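## Task

Take the roll of labels off the bookcase and set it in the top tray of the utility cart. Then open the gripper and back the robot away. The robot must not topple or finish leaning, or the task fails. The roll must stay in the tray without the robot holding it.

## Robot and tools

ROBOT. A LinearBot: a base that can drive in any direction, with a column about 1.75 m high. A carriage rides the column, set by lift_m (0 to 1 m). It holds two identical six-joint arms with two-finger grippers. The arm bases sit about 0.57 m + lift_m above the floor, 0.27 m ahead of the column and 0.33 m to each side. Parts of the carriage reach about 0.15 m below the arm bases. A hand reaches up to 0.78 m from its shoulder but only about 0.38 m below its arm base. A hand is about 0.16 m long and 0.1 m wide (0.14 m open). The parked joint values for joints 1 to 6 are 0, 0.05, 0.05, 1.45, 0, 0. With both arms parked the footprint is about 0.95 m wide and 0.7 m long. The wheel motors are weak (2 N m), so light contact already stops a drive. Loose objects may occasionally get a brief push from outside.

CAMERAS. carriage_camera is fixed on the carriage, facing forward and tilted about 20 degrees down. left_wrist_camera and right_wrist_camera look out past each hand's fingertips.

FRAMES. The base frame has its origin on the floor under the base centre, with x forward, y left and z up. left_hand and right_hand are reported in this frame as the point between the finger pads, plus quat_wxyz. In the hand frame, z runs along the fingers and the fingers open along y. A hand pointing straight up with joints 1, 5 and 6 at 0 reads (1, 0, 0, 0). The odometry frame is the base frame as it stood at scene start. base_odometry counts wheel turns only, so wheel slip shows up as travel. Heading runs from -3.142 to 3.142, positive to the left. Hand readings drift from the truth, more so at long reach. A level hand sags roughly 10 to 17 cm under 1 kg.

execute_actions. The argument actions is a list holding one action or none; an empty list just reports. An action may carry base, joints, or both, and these start together. base takes exactly one relative move, measured from the base position in the last reported state. translate_m drives straight in metres, forward positive, -2 to 2. strafe_m slides sideways in metres, left positive, -2 to 2. rotate_rad turns in place in radians, counter-clockwise positive, -6.3 to 6.3. joints is a single name-to-value map of absolute targets, covering both arms. lift_m is 0 to 1 m. For each arm, prefix the joint names with left_ or right_: joint1_rad (-2.617 to 3.054; yaw about vertical, 0 forward, positive left), joint2_rad (0 to 3.141; shoulder: 0 upper arm level pointing back, 1.57 vertical, 3.14 level pointing forward), joint3_rad (0 to 3.141; elbow: 0 folded, 3.14 straight), joint4_rad (-1.57 to 1.57; wrist pitch, positive lifts the fingertips), joint5_rad (-1.57 to 1.57; wrist yaw, positive swings the fingertips to the RIGHT), joint6_rad (-2.094 to 2.094; roll about the fingers, positive clockwise viewed from the forearm), gripper_m (0 to 0.093 m pad gap). Joints 1 to 3 move at up to 1.8 rad/s and joints 4 to 6 at up to 2.7 rad/s. One action runs at most 15 s. Anything left out of an action may still be driving toward its previous target. The optional cameras argument is a list of carriage_camera, left_wrist_camera, right_wrist_camera or all. Omitting it, null, or all returns every camera; [] returns none. Any unknown key or out-of-range value rejects the whole call and nothing moves.

wait: seconds from 0 to 10. Commands nothing and returns the state and images. zoom_image: camera plus region [x0, y0, x1, y1] in pixels of that camera's latest full 672x504 image, at most 504 by 504. read_manual: returns only licence text and does not move the robot. finished_scene: scene (1 or 2) ends that scene for good and reports success.

RESULTS. base_status and joint_status give the outcome of the last accepted action. done: the target was reached; for the base this means the wheels turned as commanded, even if they slipped. off_target: stopped short and may still be pushing; a gripper holding an object usually reads this. contact_stop or time_out: the old target is dropped and the part holds where it is. "joint command not followed", often with a cause: line, means an arm's targets were withheld because of near self-contact or contact with the other arm. That arm's named joints then read not_followed and may be retried on later actions. To recover, move only the blocked arm away first, then the other arm in a separate action. limit_stop_at_motor_heat marks keys halted by overheating; send those targets again. on_its_own lists motions this call did not command, where "held at" is the target, not the actual position. motor_effort gives each motor's load as a percent of its maximum, with the peak in brackets. These readings are biased and noisy. If lift effort keeps falling as the lift descends, a hand or its load is resting on something. A high drive_wheels reading at rest means the base is still pressing on something. ARM HIT means an arm struck the robot hard. MOTOR HOT appears from 75 °C. OVER-TEMPERATURE FAULT means a heat stop: 90 °C pauses that arm, and 100 °C makes it go limp and drop. Stretched-out arms heat quickly, even with nothing in the hand. If one call reports a stop, any later calls in that same reply are skipped.

CAUTIONS. The robot can topple and cannot recover, and no reading reports a lean; only the images show it. Risk rises with a high carriage, extended arms, loads, pulling, and abrupt stops. About 1.5 kg in each of two forward-stretched hands can tip it. After a blocked drive, back off about 0.2 m along the way you came (or undo the turn), and repeat if still pressed. Never reverse into a table edge that the column has passed under. Arms have no contact stop and will keep pressing, then snap to target once freed. Don't let the arms strike or press on each other; a hard press ends the run. Each finger pad grips with about 45 to 60 N. Avoid drops, slams and hard pushes. At the end, open the gripper and move away so the object rests in the tray on its own.

Each tool is called as name(argument=value, ...), one argument or row to a line, values as JSON.

## Session

execute_actions(
  actions=[],
)

Scene clock: 0.00 s.
base_odometry: x=+0.000 y=+0.000 heading=+0.000 (m, m, rad; odometry frame)
base_status: not commanded
joint_positions: lift_m=+0.299 left_joint1_rad=+0.000 left_joint2_rad=+0.027 left_joint3_rad=+0.047 left_joint4_rad=+1.485 left_joint5_rad=-0.032 left_joint6_rad=-0.042 left_gripper_m=+0.094 right_joint1_rad=+0.000 right_joint2_rad=+0.020 right_joint3_rad=+0.048 right_joint4_rad=+1.437 right_joint5_rad=-0.031 right_joint6_rad=+0.033 right_gripper_m=+0.094
joint_status: not commanded
motor_effort: lift_m=+22 drive_wheels=+3 (%)
left_hand: x=+0.2972 y=+0.3553 z=+1.2945 quat_wxyz=(+0.999, -0.017, +0.033, -0.020) (m; base frame)
right_hand: x=+0.3062 y=-0.3445 z=+1.2939 quat_wxyz=(+0.998, -0.014, +0.053, +0.017) (m; base frame)
pictures: carriage_camera, left_wrist_camera, right_wrist_camera
Images, in order (width x height): carriage_camera 672x504, left_wrist_camera 672x504, right_wrist_camera 672x504.

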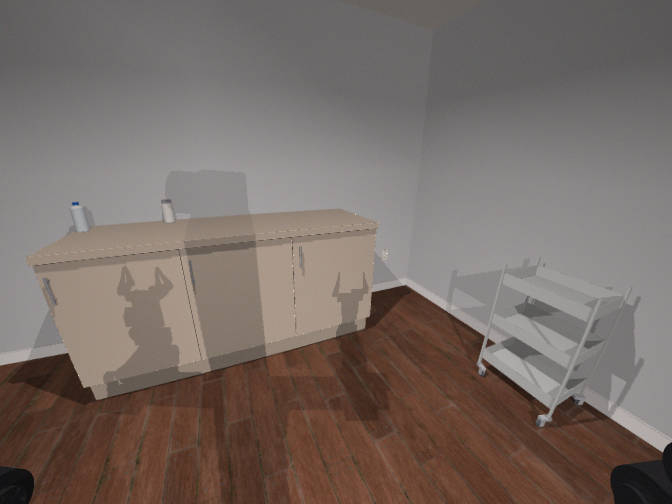

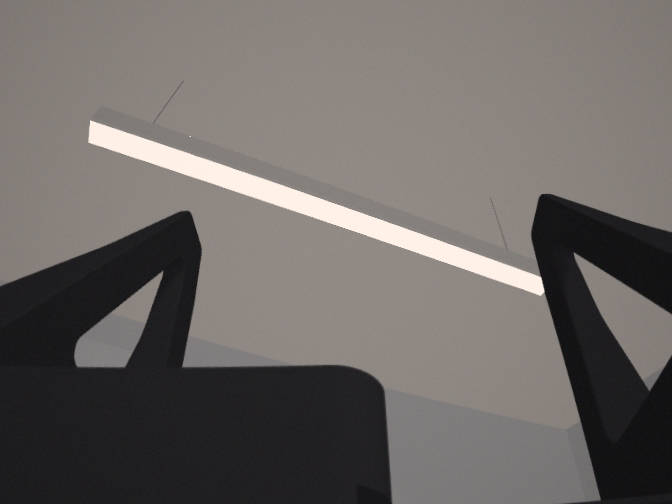

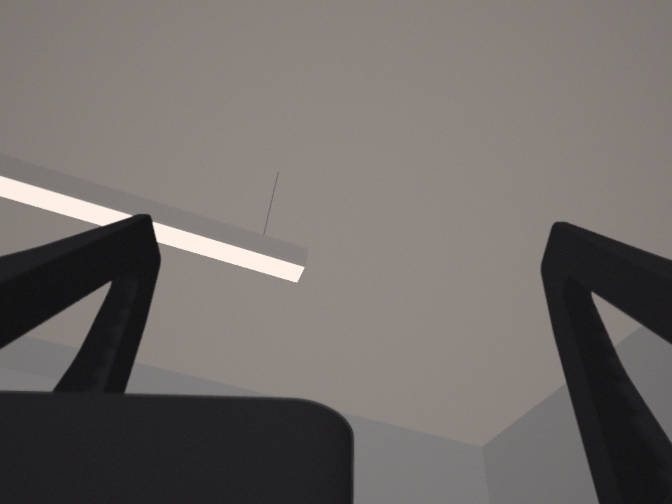

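execute_actions(
  actions=[
    {"base":{"rotate_rad":1.9}},
  ],
  cameras=["carriage_camera"],
)

Scene clock: 8.60 s.
base_odometry: x=+0.000 y=+0.000 heading=+1.899 (m, m, rad; odometry frame)
base_status: done
joint_positions: lift_m=+0.299 left_joint1_rad=+0.000 left_joint2_rad=+0.027 left_joint3_rad=+0.047 left_joint4_rad=+1.485 left_joint5_rad=-0.032 left_joint6_rad=-0.042 left_gripper_m=+0.094 right_joint1_rad=+0.000 right_joint2_rad=+0.020 right_joint3_rad=+0.048 right_joint4_rad=+1.435 right_joint5_rad=-0.031 right_joint6_rad=+0.033 right_gripper_m=+0.094
joint_status: not commanded
motor_effort: lift_m=+22(22) drive_wheels=+15(43) (%)
left_hand: x=+0.2972 y=+0.3553 z=+1.2945 quat_wxyz=(+0.999, -0.017, +0.033, -0.020) (m; base frame)
right_hand: x=+0.3067 y=-0.3445 z=+1.2939 quat_wxyz=(+0.998, -0.014, +0.054, +0.017) (m; base frame)
pictures: carriage_camera
Images, in order (width x height): carriage_camera 672x504.

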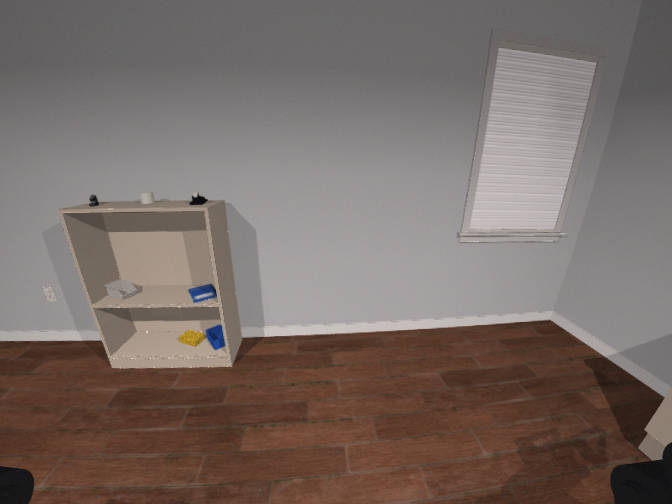

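zoom_image(
  camera="carriage_camera",
  region=[50, 170, 260, 370],
)

Region (50, 170, 260, 370) of carriage_camera's 672x504 image, scaled by 2.400, with more detail than that image has; it fills the top 480 rows of this view, and the rest is white.

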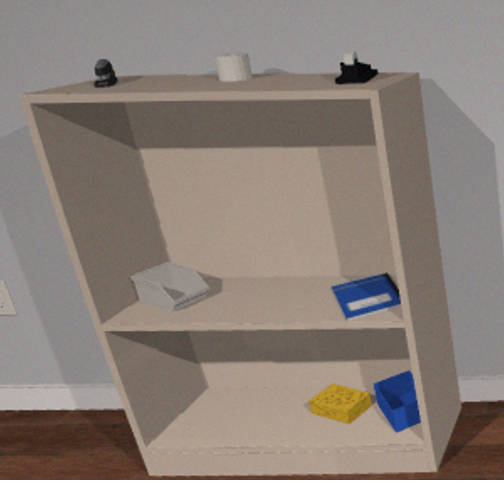

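execute_actions(
  actions=[
    {"base":{"rotate_rad":0.07},"joints":{"lift_m":0.6}},
  ],
  cameras=[],
)

execute_actions(
  actions=[
    {"base":{"strafe_m":0.67}},
  ],
  cameras=[],
)

execute_actions(
  actions=[
    {"base":{"translate_m":0.85}},
  ],
  cameras=["carriage_camera"],
)

Scene clock: 23.60 s.
base_odometry: x=+0.000 y=+0.000 heading=+1.967 (m, m, rad; odometry frame)
base_status: done
joint_positions: lift_m=+0.600 left_joint1_rad=+0.000 left_joint2_rad=+0.027 left_joint3_rad=+0.047 left_joint4_rad=+1.485 left_joint5_rad=-0.032 left_joint6_rad=-0.042 left_gripper_m=+0.094 right_joint1_rad=+0.000 right_joint2_rad=+0.020 right_joint3_rad=+0.048 right_joint4_rad=+1.436 right_joint5_rad=-0.031 right_joint6_rad=+0.033 right_gripper_m=+0.094
joint_status: all done
motor_effort: lift_m=+24(28) drive_wheels=+17(44) (%)
left_hand: x=+0.2973 y=+0.3553 z=+1.5948 quat_wxyz=(+0.999, -0.017, +0.033, -0.020) (m; base frame)
right_hand: x=+0.3066 y=-0.3445 z=+1.5942 quat_wxyz=(+0.998, -0.014, +0.054, +0.017) (m; base frame)
pictures: none
No camera images: the call's "cameras" was empty. Leave "cameras" out to get every camera's image.

Scene clock: 27.27 s.
base_odometry: x=-0.618 y=-0.259 heading=+1.968 (m, m, rad; odometry frame)
base_status: done
joint_positions: lift_m=+0.600 left_joint1_rad=+0.000 left_joint2_rad=+0.027 left_joint3_rad=+0.047 left_joint4_rad=+1.485 left_joint5_rad=-0.032 left_joint6_rad=-0.042 left_gripper_m=+0.094 right_joint1_rad=+0.000 right_joint2_rad=+0.020 right_joint3_rad=+0.048 right_joint4_rad=+1.436 right_joint5_rad=-0.031 right_joint6_rad=+0.033 right_gripper_m=+0.094
joint_status: not commanded
motor_effort: lift_m=+24(24) drive_wheels=-8(42) (%)
left_hand: x=+0.2973 y=+0.3553 z=+1.5948 quat_wxyz=(+0.999, -0.017, +0.033, -0.020) (m; base frame)
right_hand: x=+0.3065 y=-0.3445 z=+1.5942 quat_wxyz=(+0.998, -0.014, +0.053, +0.017) (m; base frame)
pictures: none
No camera images: the call's "cameras" was empty. Leave "cameras" out to get every camera's image.

Scene clock: 31.37 s.
base_odometry: x=-0.948 y=+0.524 heading=+1.969 (m, m, rad; odometry frame)
base_status: done
joint_positions: lift_m=+0.600 left_joint1_rad=+0.000 left_joint2_rad=+0.027 left_joint3_rad=+0.047 left_joint4_rad=+1.487 left_joint5_rad=-0.032 left_joint6_rad=-0.042 left_gripper_m=+0.094 right_joint1_rad=+0.000 right_joint2_rad=+0.020 right_joint3_rad=+0.048 right_joint4_rad=+1.437 right_joint5_rad=-0.031 right_joint6_rad=+0.033 right_gripper_m=+0.094
joint_status: not commanded
motor_effort: lift_m=+24(24) drive_wheels=-7(39) (%)
left_hand: x=+0.2968 y=+0.3553 z=+1.5948 quat_wxyz=(+0.999, -0.017, +0.032, -0.020) (m; base frame)
right_hand: x=+0.3063 y=-0.3445 z=+1.5942 quat_wxyz=(+0.998, -0.014, +0.053, +0.017) (m; base frame)
pictures: carriage_camera
Images, in order (width x height): carriage_camera 672x504.

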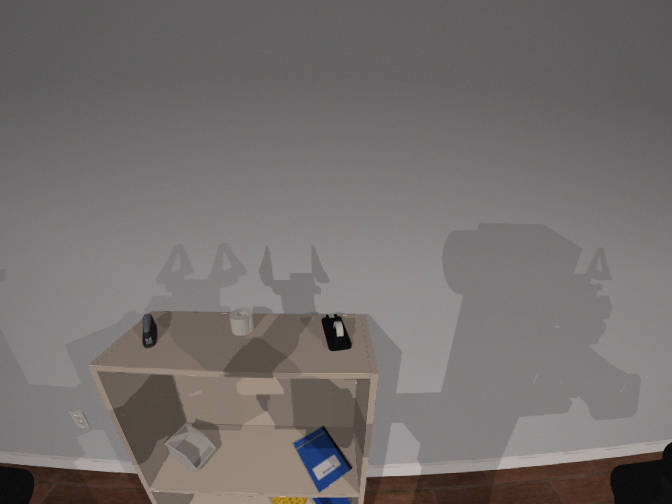

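zoom_image(
  camera="carriage_camera",
  region=[190, 290, 290, 390],
)

Region (190, 290, 290, 390) of carriage_camera's 672x504 image, scaled by 5.040, with more detail than that image has.

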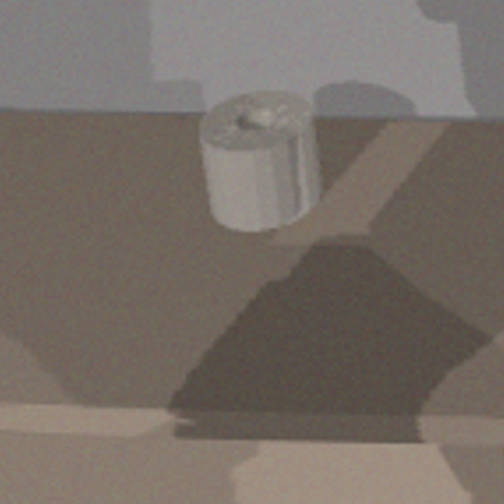

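execute_actions(
  actions=[
    {"base":{"translate_m":0.15},"joints":{"lift_m":0.62,"left_joint2_rad":1.8,"left_joint3_rad":1.05,"left_joint4_rad":-0.05,"left_joint5_rad":0,"left_joint6_rad":0}},
  ],
)

Scene clock: 45.00 s.
base_odometry: x=-1.006 y=+0.662 heading=+1.970 (m, m, rad; odometry frame)
base_status: done
joint_positions: lift_m=+0.620 left_joint1_rad=+0.000 left_joint2_rad=+1.800 left_joint3_rad=+1.034 left_joint4_rad=-0.051 left_joint5_rad=-0.007 left_joint6_rad=-0.004 left_gripper_m=+0.094 right_joint1_rad=+0.000 right_joint2_rad=+0.020 right_joint3_rad=+0.048 right_joint4_rad=+1.437 right_joint5_rad=-0.031 right_joint6_rad=+0.033 right_gripper_m=+0.094
joint_status: all done
motor_effort: lift_m=+24(29) drive_wheels=-6(39) (%)
left_hand: x=+0.7478 y=+0.3512 z=+1.2488 quat_wxyz=(+0.368, -0.004, +0.930, +0.003) (m; base frame)
right_hand: x=+0.3062 y=-0.3445 z=+1.6142 quat_wxyz=(+0.998, -0.014, +0.053, +0.017) (m; base frame)
pictures: carriage_camera, left_wrist_camera, right_wrist_camera
Images, in order (width x height): carriage_camera 672x504, left_wrist_camera 672x504, right_wrist_camera 672x504.

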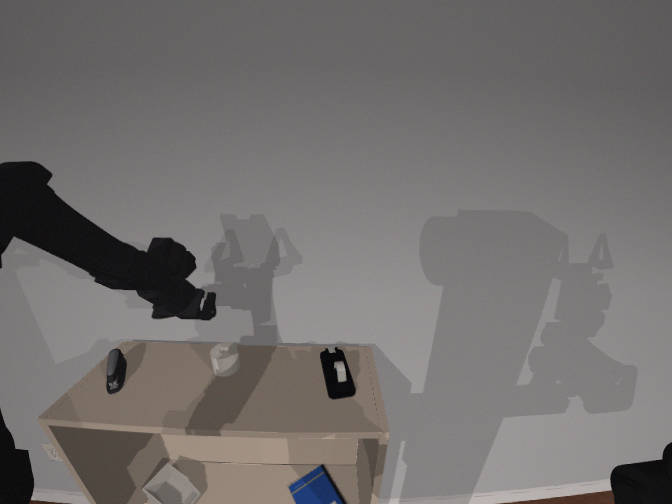

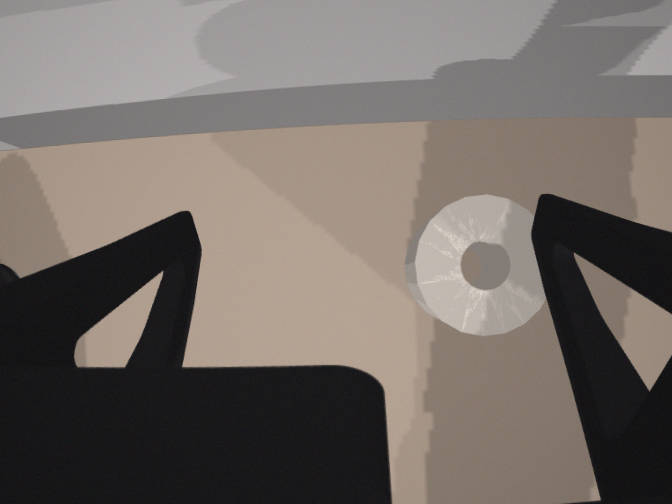

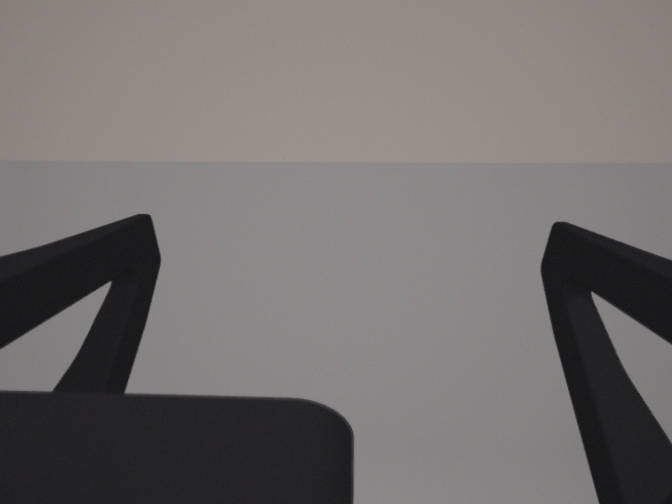

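execute_actions(
  actions=[
    {"base":{"strafe_m":-0.066},"joints":{"lift_m":0.53}},
  ],
  cameras=["carriage_camera","left_wrist_camera"],
)

Scene clock: 52.97 s.
base_odometry: x=-0.945 y=+0.688 heading=+1.970 (m, m, rad; odometry frame)
base_status: done
joint_positions: lift_m=+0.530 left_joint1_rad=+0.000 left_joint2_rad=+1.799 left_joint3_rad=+1.034 left_joint4_rad=-0.051 left_joint5_rad=-0.006 left_joint6_rad=-0.004 left_gripper_m=+0.094 right_joint1_rad=+0.000 right_joint2_rad=+0.020 right_joint3_rad=+0.048 right_joint4_rad=+1.437 right_joint5_rad=-0.031 right_joint6_rad=+0.033 right_gripper_m=+0.094
joint_status: all done
motor_effort: lift_m=+19(19) drive_wheels=-3(38) (%)
left_hand: x=+0.7478 y=+0.3510 z=+1.1601 quat_wxyz=(+0.369, -0.003, +0.929, +0.002) (m; base frame)
right_hand: x=+0.3063 y=-0.3445 z=+1.5247 quat_wxyz=(+0.998, -0.015, +0.053, +0.017) (m; base frame)
pictures: carriage_camera, left_wrist_camera
Images, in order (width x height): carriage_camera 672x504, left_wrist_camera 672x504.

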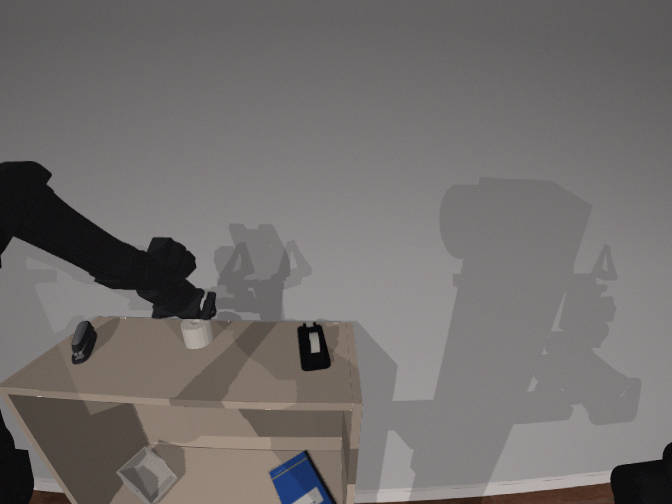

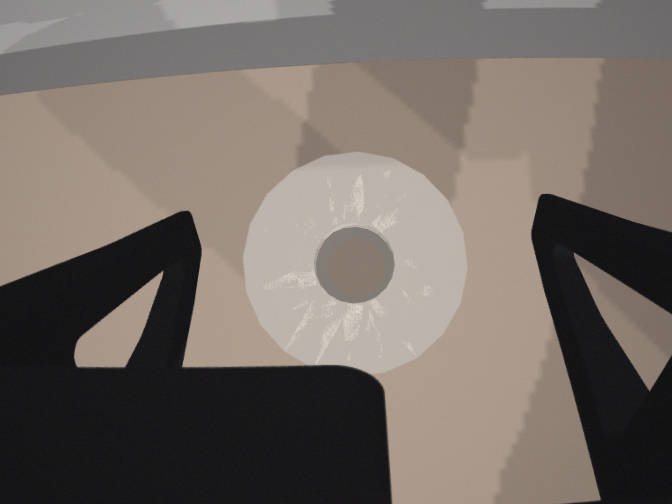

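execute_actions(
  actions=[
    {"joints":{"lift_m":0.472}},
  ],
  cameras=["carriage_camera","left_wrist_camera"],
)

execute_actions(
  actions=[
    {"joints":{"left_gripper_m":0.055}},
  ],
  cameras=["left_wrist_camera"],
)

Scene clock: 56.17 s.
base_odometry: x=-0.945 y=+0.688 heading=+1.970 (m, m, rad; odometry frame)
base_status: not commanded
joint_positions: lift_m=+0.472 left_joint1_rad=+0.000 left_joint2_rad=+1.801 left_joint3_rad=+1.034 left_joint4_rad=-0.052 left_joint5_rad=-0.006 left_joint6_rad=-0.004 left_gripper_m=+0.094 right_joint1_rad=+0.000 right_joint2_rad=+0.020 right_joint3_rad=+0.048 right_joint4_rad=+1.437 right_joint5_rad=-0.031 right_joint6_rad=+0.033 right_gripper_m=+0.094
joint_status: all done
motor_effort: lift_m=+19(20) drive_wheels=-2(3) (%)
left_hand: x=+0.7475 y=+0.3510 z=+1.1009 quat_wxyz=(+0.367, -0.003, +0.930, +0.002) (m; base frame)
right_hand: x=+0.3064 y=-0.3445 z=+1.4667 quat_wxyz=(+0.998, -0.015, +0.053, +0.017) (m; base frame)
pictures: carriage_camera, left_wrist_camera
Images, in order (width x height): carriage_camera 672x504, left_wrist_camera 672x504.

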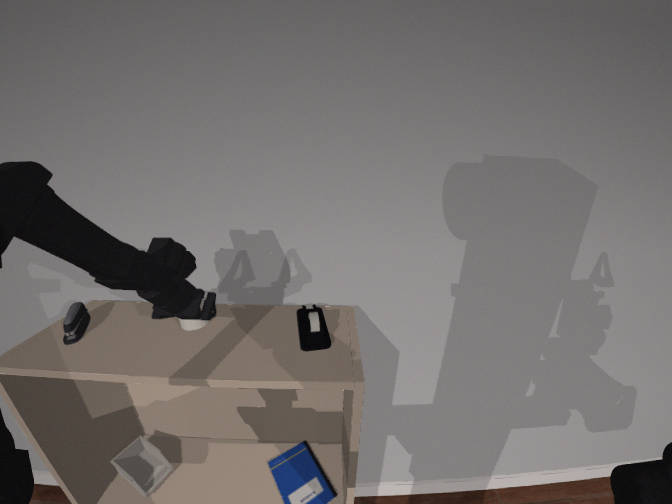

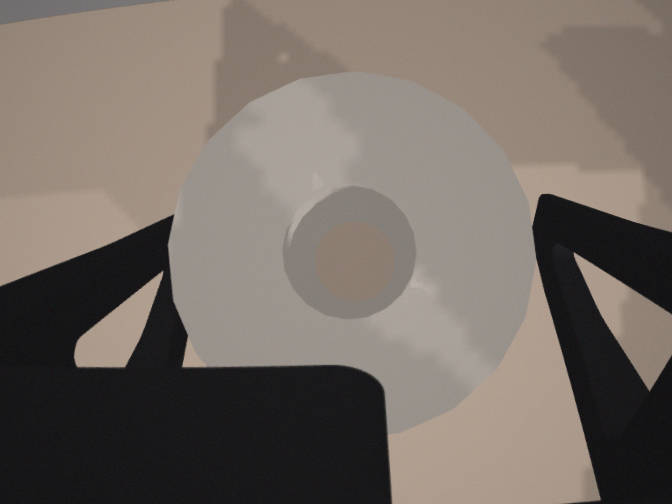

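Scene clock: 56.73 s.
base_odometry: x=-0.945 y=+0.688 heading=+1.970 (m, m, rad; odometry frame)
base_status: not commanded
joint_positions: lift_m=+0.472 left_joint1_rad=+0.000 left_joint2_rad=+1.801 left_joint3_rad=+1.034 left_joint4_rad=-0.052 left_joint5_rad=-0.006 left_joint6_rad=-0.004 left_gripper_m=+0.068 right_joint1_rad=+0.000 right_joint2_rad=+0.020 right_joint3_rad=+0.048 right_joint4_rad=+1.437 right_joint5_rad=-0.031 right_joint6_rad=+0.033 right_gripper_m=+0.094
joint_status: left_gripper_m off_target (ended at +0.068, target +0.055)
motor_effort: lift_m=+19(19) drive_wheels=-2(2) (%)
left_hand: x=+0.7475 y=+0.3511 z=+1.1009 quat_wxyz=(+0.367, -0.003, +0.930, +0.002) (m; base frame)
right_hand: x=+0.3064 y=-0.3445 z=+1.4667 quat_wxyz=(+0.998, -0.015, +0.053, +0.017) (m; base frame)
pictures: left_wrist_camera
Images, in order (width x height): left_wrist_camera 672x504.

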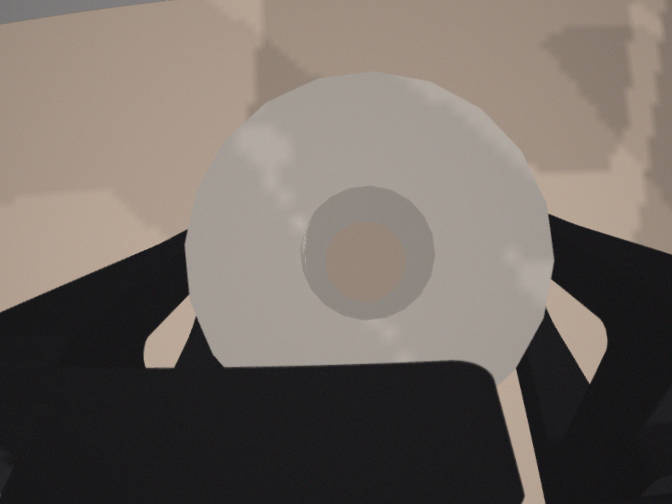

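execute_actions(
  actions=[
    {"joints":{"lift_m":0.56}},
  ],
  cameras=[],
)

execute_actions(
  actions=[
    {"base":{"translate_m":-1.4}},
  ],
  cameras=["left_wrist_camera"],
)

execute_actions(
  actions=[
    {"base":{"strafe_m":-0.9}},
  ],
  cameras=[],
)

execute_actions(
  actions=[
    {"base":{"rotate_rad":3.14},"joints":{"lift_m":0.4}},
  ],
  cameras=["carriage_camera"],
)

Scene clock: 62.10 s.
base_odometry: x=-0.945 y=+0.688 heading=+1.970 (m, m, rad; odometry frame)
base_status: not commanded
joint_positions: lift_m=+0.560 left_joint1_rad=+0.000 left_joint2_rad=+1.808 left_joint3_rad=+1.034 left_joint4_rad=-0.070 left_joint5_rad=-0.006 left_joint6_rad=-0.004 left_gripper_m=+0.068 right_joint1_rad=+0.000 right_joint2_rad=+0.020 right_joint3_rad=+0.048 right_joint4_rad=+1.437 right_joint5_rad=-0.031 right_joint6_rad=+0.033 right_gripper_m=+0.094
joint_status: all done
motor_effort: lift_m=+24(29) drive_wheels=-2(2) (%)
left_hand: x=+0.7438 y=+0.3510 z=+1.1820 quat_wxyz=(+0.355, -0.003, +0.935, +0.002) (m; base frame)
right_hand: x=+0.3064 y=-0.3445 z=+1.5542 quat_wxyz=(+0.998, -0.015, +0.053, +0.017) (m; base frame)
pictures: none
No camera images: the call's "cameras" was empty. Leave "cameras" out to get every camera's image.

Scene clock: 67.30 s.
base_odometry: x=-0.402 y=-0.602 heading=+1.970 (m, m, rad; odometry frame)
base_status: done
joint_positions: lift_m=+0.560 left_joint1_rad=+0.000 left_joint2_rad=+1.808 left_joint3_rad=+1.034 left_joint4_rad=-0.070 left_joint5_rad=-0.006 left_joint6_rad=-0.004 left_gripper_m=+0.068 right_joint1_rad=+0.000 right_joint2_rad=+0.020 right_joint3_rad=+0.048 right_joint4_rad=+1.436 right_joint5_rad=-0.031 right_joint6_rad=+0.033 right_gripper_m=+0.094
joint_status: not commanded
motor_effort: lift_m=+24(24) drive_wheels=-4(39) (%)
left_hand: x=+0.7438 y=+0.3510 z=+1.1820 quat_wxyz=(+0.355, -0.003, +0.935, +0.002) (m; base frame)
right_hand: x=+0.3066 y=-0.3445 z=+1.5541 quat_wxyz=(+0.998, -0.015, +0.054, +0.017) (m; base frame)
pictures: left_wrist_camera
Images, in order (width x height): left_wrist_camera 672x504.

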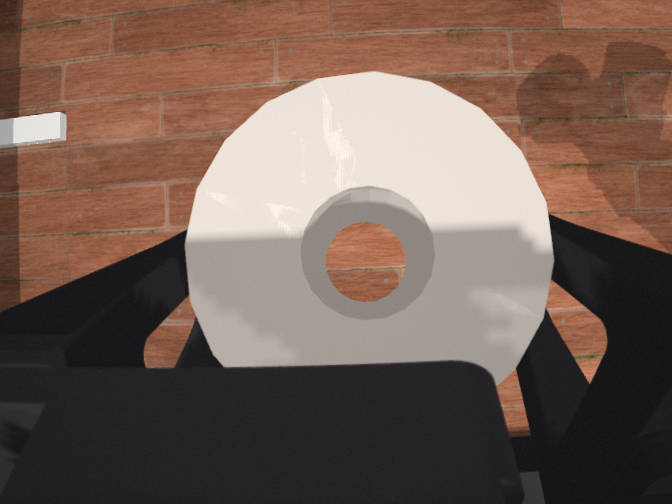

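Scene clock: 71.50 s.
base_odometry: x=+0.428 y=-0.253 heading=+1.969 (m, m, rad; odometry frame)
base_status: done
joint_positions: lift_m=+0.560 left_joint1_rad=+0.000 left_joint2_rad=+1.808 left_joint3_rad=+1.034 left_joint4_rad=-0.070 left_joint5_rad=-0.004 left_joint6_rad=-0.004 left_gripper_m=+0.068 right_joint1_rad=+0.000 right_joint2_rad=+0.020 right_joint3_rad=+0.048 right_joint4_rad=+1.436 right_joint5_rad=-0.031 right_joint6_rad=+0.033 right_gripper_m=+0.094
joint_status: not commanded
motor_effort: lift_m=+24(24) drive_wheels=-5(35) (%)
left_hand: x=+0.7438 y=+0.3507 z=+1.1820 quat_wxyz=(+0.355, -0.003, +0.935, +0.001) (m; base frame)
right_hand: x=+0.3066 y=-0.3445 z=+1.5541 quat_wxyz=(+0.998, -0.015, +0.054, +0.017) (m; base frame)
pictures: none
No camera images: the call's "cameras" was empty. Leave "cameras" out to get every camera's image.

Scene clock: 75.77 s.
base_odometry: x=+0.428 y=-0.253 heading=-1.175 (m, m, rad; odometry frame)
base_status: done
joint_positions: lift_m=+0.400 left_joint1_rad=+0.008 left_joint2_rad=+1.812 left_joint3_rad=+1.034 left_joint4_rad=-0.065 left_joint5_rad=-0.004 left_joint6_rad=-0.004 left_gripper_m=+0.068 right_joint1_rad=+0.000 right_joint2_rad=+0.020 right_joint3_rad=+0.048 right_joint4_rad=+1.432 right_joint5_rad=-0.031 right_joint6_rad=+0.033 right_gripper_m=+0.094
joint_status: all done
motor_effort: lift_m=+20(20) drive_wheels=+15(51) (%)
left_hand: x=+0.7445 y=+0.3541 z=+1.0216 quat_wxyz=(+0.356, -0.006, +0.934, +0.003) (m; base frame)
right_hand: x=+0.3075 y=-0.3445 z=+1.3945 quat_wxyz=(+0.998, -0.015, +0.055, +0.017) (m; base frame)
pictures: carriage_camera
Images, in order (width x height): carriage_camera 672x504.

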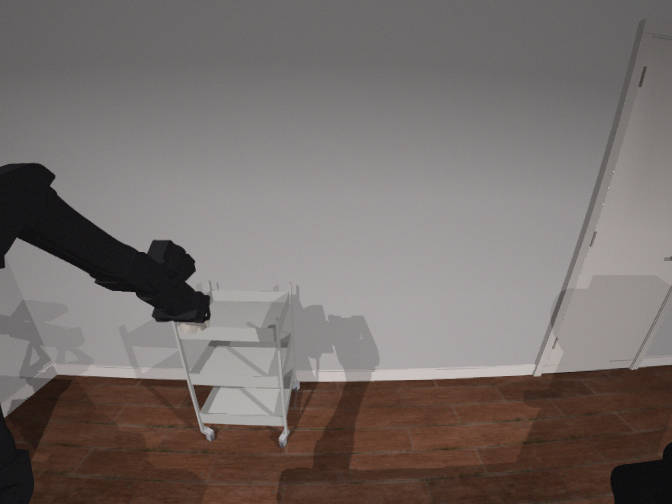

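execute_actions(
  actions=[
    {"base":{"strafe_m":0.09},"joints":{"lift_m":0.3}},
  ],
  cameras=[],
)

execute_actions(
  actions=[
    {"base":{"translate_m":0.46}},
  ],
  cameras=["carriage_camera","left_wrist_camera"],
)

Scene clock: 81.67 s.
base_odometry: x=+0.511 y=-0.218 heading=-1.174 (m, m, rad; odometry frame)
base_status: done
joint_positions: lift_m=+0.300 left_joint1_rad=+0.005 left_joint2_rad=+1.810 left_joint3_rad=+1.034 left_joint4_rad=-0.074 left_joint5_rad=-0.003 left_joint6_rad=-0.004 left_gripper_m=+0.068 right_joint1_rad=+0.000 right_joint2_rad=+0.020 right_joint3_rad=+0.048 right_joint4_rad=+1.433 right_joint5_rad=-0.031 right_joint6_rad=+0.033 right_gripper_m=+0.094
joint_status: all done
motor_effort: lift_m=+20(19) drive_wheels=-11(38) (%)
left_hand: x=+0.7430 y=+0.3524 z=+0.9211 quat_wxyz=(+0.353, -0.005, +0.936, +0.001) (m; base frame)
right_hand: x=+0.3073 y=-0.3445 z=+1.2945 quat_wxyz=(+0.998, -0.015, +0.055, +0.017) (m; base frame)
pictures: none
No camera images: the call's "cameras" was empty. Leave "cameras" out to get every camera's image.

Scene clock: 84.77 s.
base_odometry: x=+0.689 y=-0.642 heading=-1.173 (m, m, rad; odometry frame)
base_status: done
joint_positions: lift_m=+0.300 left_joint1_rad=+0.004 left_joint2_rad=+1.810 left_joint3_rad=+1.034 left_joint4_rad=-0.075 left_joint5_rad=-0.002 left_joint6_rad=-0.004 left_gripper_m=+0.068 right_joint1_rad=+0.000 right_joint2_rad=+0.020 right_joint3_rad=+0.048 right_joint4_rad=+1.435 right_joint5_rad=-0.031 right_joint6_rad=+0.033 right_gripper_m=+0.094
joint_status: not commanded
motor_effort: lift_m=+20(20) drive_wheels=-8(37) (%)
left_hand: x=+0.7428 y=+0.3521 z=+0.9210 quat_wxyz=(+0.352, -0.004, +0.936, +0.001) (m; base frame)
right_hand: x=+0.3069 y=-0.3445 z=+1.2946 quat_wxyz=(+0.998, -0.015, +0.054, +0.017) (m; base frame)
pictures: carriage_camera, left_wrist_camera
Images, in order (width x height): carriage_camera 672x504, left_wrist_camera 672x504.

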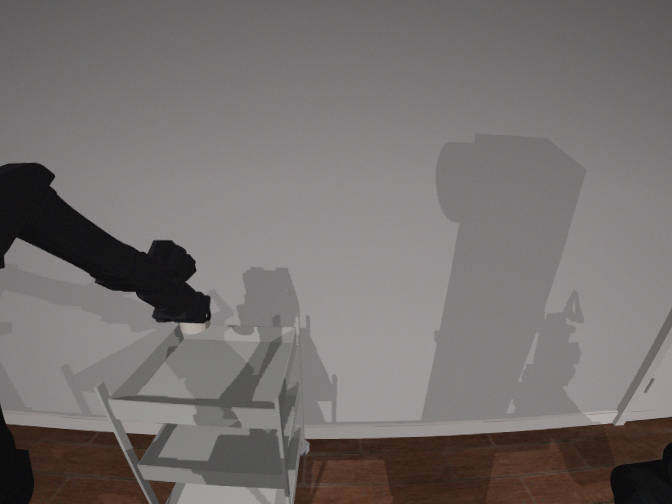

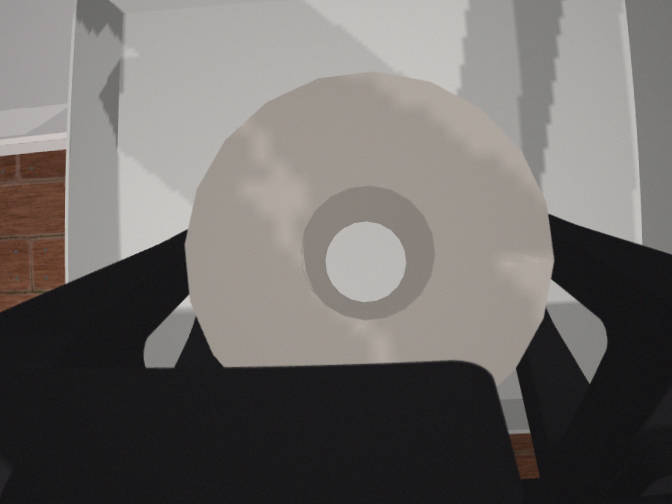

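execute_actions(
  actions=[
    {"base":{"translate_m":0.03},"joints":{"lift_m":0.14}},
  ],
  cameras=["carriage_camera","left_wrist_camera"],
)

Scene clock: 89.90 s.
base_odometry: x=+0.701 y=-0.669 heading=-1.172 (m, m, rad; odometry frame)
base_status: done
joint_positions: lift_m=+0.140 left_joint1_rad=+0.004 left_joint2_rad=+1.809 left_joint3_rad=+1.034 left_joint4_rad=-0.077 left_joint5_rad=-0.002 left_joint6_rad=-0.004 left_gripper_m=+0.068 right_joint1_rad=+0.000 right_joint2_rad=+0.020 right_joint3_rad=+0.048 right_joint4_rad=+1.435 right_joint5_rad=-0.031 right_joint6_rad=+0.033 right_gripper_m=+0.094
joint_status: all done
motor_effort: lift_m=+20(21) drive_wheels=-5(42) (%)
left_hand: x=+0.7425 y=+0.3521 z=+0.7610 quat_wxyz=(+0.352, -0.004, +0.936, +0.001) (m; base frame)
right_hand: x=+0.3067 y=-0.3445 z=+1.1346 quat_wxyz=(+0.998, -0.015, +0.054, +0.017) (m; base frame)
pictures: carriage_camera, left_wrist_camera
Images, in order (width x height): carriage_camera 672x504, left_wrist_camera 672x504.

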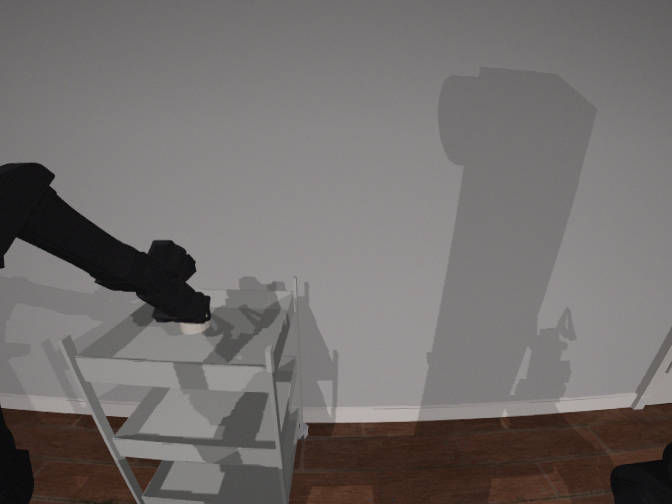

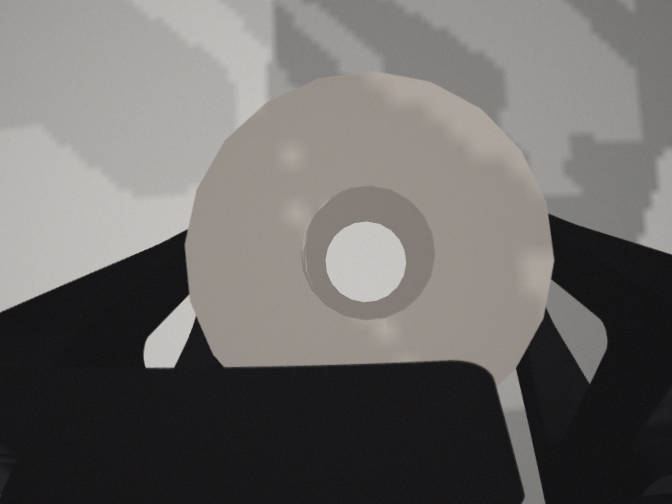

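execute_actions(
  actions=[
    {"joints":{"lift_m":0.105}},
  ],
  cameras=["carriage_camera"],
)

Scene clock: 92.60 s.
base_odometry: x=+0.701 y=-0.669 heading=-1.172 (m, m, rad; odometry frame)
base_status: not commanded
joint_positions: lift_m=+0.105 left_joint1_rad=+0.004 left_joint2_rad=+1.812 left_joint3_rad=+1.034 left_joint4_rad=-0.076 left_joint5_rad=-0.002 left_joint6_rad=-0.004 left_gripper_m=+0.068 right_joint1_rad=+0.000 right_joint2_rad=+0.020 right_joint3_rad=+0.048 right_joint4_rad=+1.436 right_joint5_rad=-0.031 right_joint6_rad=+0.033 right_gripper_m=+0.094
joint_status: all done
motor_effort: lift_m=+20(21) drive_wheels=+6(6) (%)
left_hand: x=+0.7424 y=+0.3521 z=+0.7248 quat_wxyz=(+0.351, -0.004, +0.937, +0.001) (m; base frame)
right_hand: x=+0.3066 y=-0.3445 z=+1.0996 quat_wxyz=(+0.998, -0.015, +0.054, +0.017) (m; base frame)
pictures: carriage_camera
Images, in order (width x height): carriage_camera 672x504.

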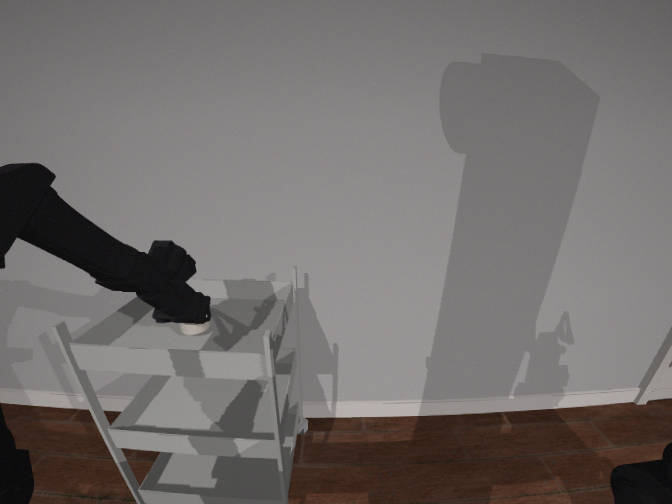

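execute_actions(
  actions=[
    {"joints":{"lift_m":0.085}},
  ],
  cameras=["carriage_camera"],
)

Scene clock: 95.60 s.
base_odometry: x=+0.701 y=-0.669 heading=-1.172 (m, m, rad; odometry frame)
base_status: not commanded
joint_positions: lift_m=+0.085 left_joint1_rad=+0.004 left_joint2_rad=+1.812 left_joint3_rad=+1.034 left_joint4_rad=-0.074 left_joint5_rad=-0.002 left_joint6_rad=-0.004 left_gripper_m=+0.068 right_joint1_rad=+0.000 right_joint2_rad=+0.020 right_joint3_rad=+0.048 right_joint4_rad=+1.436 right_joint5_rad=-0.031 right_joint6_rad=+0.033 right_gripper_m=+0.094
joint_status: all done
motor_effort: lift_m=+20(21) drive_wheels=+6(7) (%)
left_hand: x=+0.7429 y=+0.3521 z=+0.7053 quat_wxyz=(+0.352, -0.004, +0.936, +0.001) (m; base frame)
right_hand: x=+0.3066 y=-0.3445 z=+1.0796 quat_wxyz=(+0.998, -0.015, +0.054, +0.017) (m; base frame)
pictures: carriage_camera
Images, in order (width x height): carriage_camera 672x504.

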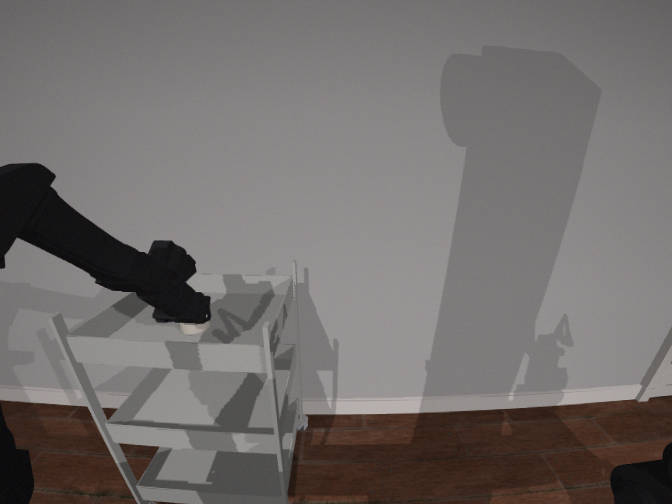

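execute_actions(
  actions=[
    {"joints":{"lift_m":0.065}},
  ],
  cameras=["carriage_camera"],
)

Scene clock: 97.67 s.
base_odometry: x=+0.701 y=-0.669 heading=-1.172 (m, m, rad; odometry frame)
base_status: not commanded
joint_positions: lift_m=+0.065 left_joint1_rad=+0.004 left_joint2_rad=+1.788 left_joint3_rad=+1.041 left_joint4_rad=-0.047 left_joint5_rad=-0.003 left_joint6_rad=-0.002 left_gripper_m=+0.068 right_joint1_rad=+0.000 right_joint2_rad=+0.020 right_joint3_rad=+0.048 right_joint4_rad=+1.436 right_joint5_rad=-0.031 right_joint6_rad=+0.033 right_gripper_m=+0.094
joint_status: all done
motor_effort: lift_m=+19(18) drive_wheels=+6(6) (%)
left_hand: x=+0.7509 y=+0.3522 z=+0.7032 quat_wxyz=(+0.379, -0.004, +0.926, +0.002) (m; base frame)
right_hand: x=+0.3066 y=-0.3445 z=+1.0598 quat_wxyz=(+0.998, -0.015, +0.054, +0.017) (m; base frame)
pictures: carriage_camera
Images, in order (width x height): carriage_camera 672x504.

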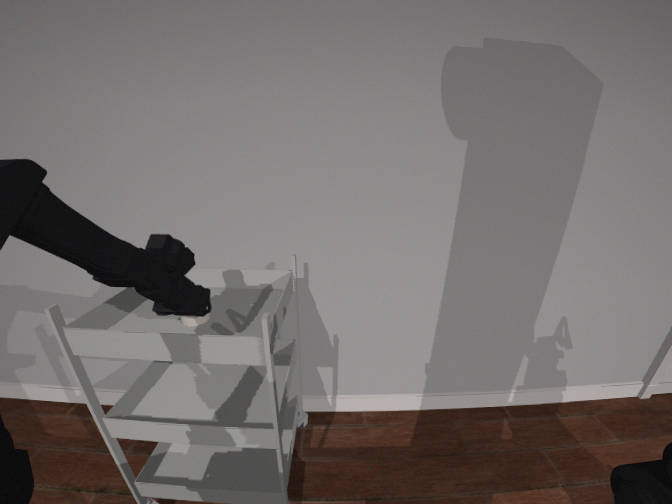

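Touching down.

execute_actions(
  actions=[
    {"joints":{"left_gripper_m":0.093,"lift_m":0.075}},
  ],
  cameras=[],
)

execute_actions(
  actions=[
    {"joints":{"lift_m":0.3}},
  ],
  cameras=["left_wrist_camera"],
)

execute_actions(
  actions=[
    {"base":{"translate_m":-0.5},"joints":{"left_joint2_rad":0.05,"left_joint3_rad":0.05,"left_joint4_rad":1.45}},
  ],
  cameras=["carriage_camera"],
)

Scene clock: 102.07 s.
base_odometry: x=+0.701 y=-0.669 heading=-1.172 (m, m, rad; odometry frame)
base_status: not commanded
joint_positions: lift_m=+0.075 left_joint1_rad=+0.004 left_joint2_rad=+1.794 left_joint3_rad=+1.041 left_joint4_rad=-0.049 left_joint5_rad=-0.003 left_joint6_rad=-0.002 left_gripper_m=+0.093 right_joint1_rad=+0.000 right_joint2_rad=+0.020 right_joint3_rad=+0.048 right_joint4_rad=+1.436 right_joint5_rad=-0.031 right_joint6_rad=+0.033 right_gripper_m=+0.094
joint_status: all done
motor_effort: lift_m=+24(29) drive_wheels=+6(7) (%)
left_hand: x=+0.7502 y=+0.3522 z=+0.7095 quat_wxyz=(+0.375, -0.004, +0.927, +0.002) (m; base frame)
right_hand: x=+0.3066 y=-0.3445 z=+1.0692 quat_wxyz=(+0.998, -0.015, +0.054, +0.017) (m; base frame)
pictures: none
No camera images: the call's "cameras" was empty. Leave "cameras" out to get every camera's image.

Scene clock: 103.50 s.
base_odometry: x=+0.701 y=-0.669 heading=-1.172 (m, m, rad; odometry frame)
base_status: not commanded
joint_positions: lift_m=+0.300 left_joint1_rad=+0.004 left_joint2_rad=+1.798 left_joint3_rad=+1.041 left_joint4_rad=-0.048 left_joint5_rad=-0.003 left_joint6_rad=-0.002 left_gripper_m=+0.093 right_joint1_rad=+0.000 right_joint2_rad=+0.020 right_joint3_rad=+0.048 right_joint4_rad=+1.436 right_joint5_rad=-0.031 right_joint6_rad=+0.033 right_gripper_m=+0.094
joint_status: all done
motor_effort: lift_m=+24(28) drive_wheels=+6(6) (%)
left_hand: x=+0.7503 y=+0.3522 z=+0.9327 quat_wxyz=(+0.373, -0.004, +0.928, +0.002) (m; base frame)
right_hand: x=+0.3066 y=-0.3445 z=+1.2941 quat_wxyz=(+0.998, -0.015, +0.054, +0.017) (m; base frame)
pictures: left_wrist_camera
Images, in order (width x height): left_wrist_camera 672x504.

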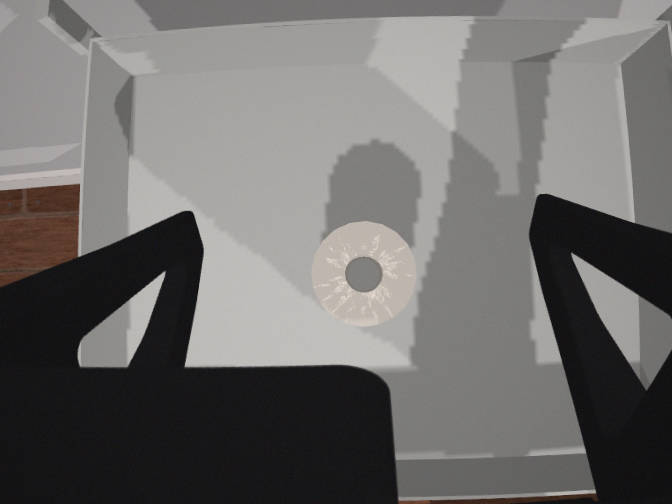

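Scene clock: 106.73 s.
base_odometry: x=+0.507 y=-0.208 heading=-1.172 (m, m, rad; odometry frame)
base_status: done
joint_positions: lift_m=+0.300 left_joint1_rad=+0.004 left_joint2_rad=+0.057 left_joint3_rad=+0.072 left_joint4_rad=+1.451 left_joint5_rad=-0.003 left_joint6_rad=-0.002 left_gripper_m=+0.093 right_joint1_rad=+0.000 right_joint2_rad=+0.020 right_joint3_rad=+0.048 right_joint4_rad=+1.435 right_joint5_rad=-0.031 right_joint6_rad=+0.033 right_gripper_m=+0.094
joint_status: all done
motor_effort: lift_m=+24(24) drive_wheels=-3(45) (%)
left_hand: x=+0.3075 y=+0.3503 z=+1.3008 quat_wxyz=(+0.999, -0.001, +0.053, +0.001) (m; base frame)
right_hand: x=+0.3068 y=-0.3445 z=+1.2941 quat_wxyz=(+0.998, -0.015, +0.054, +0.017) (m; base frame)
pictures: carriage_camera
Images, in order (width x height): carriage_camera 672x504.

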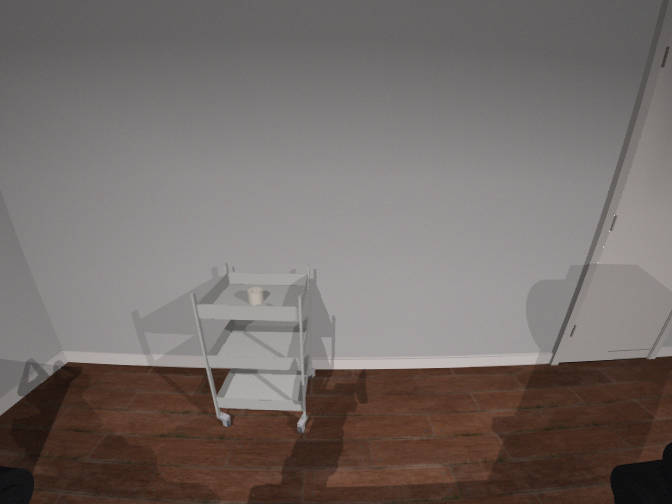

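finished_scene(
  scene=1,
)

The scene is finished: the task was done.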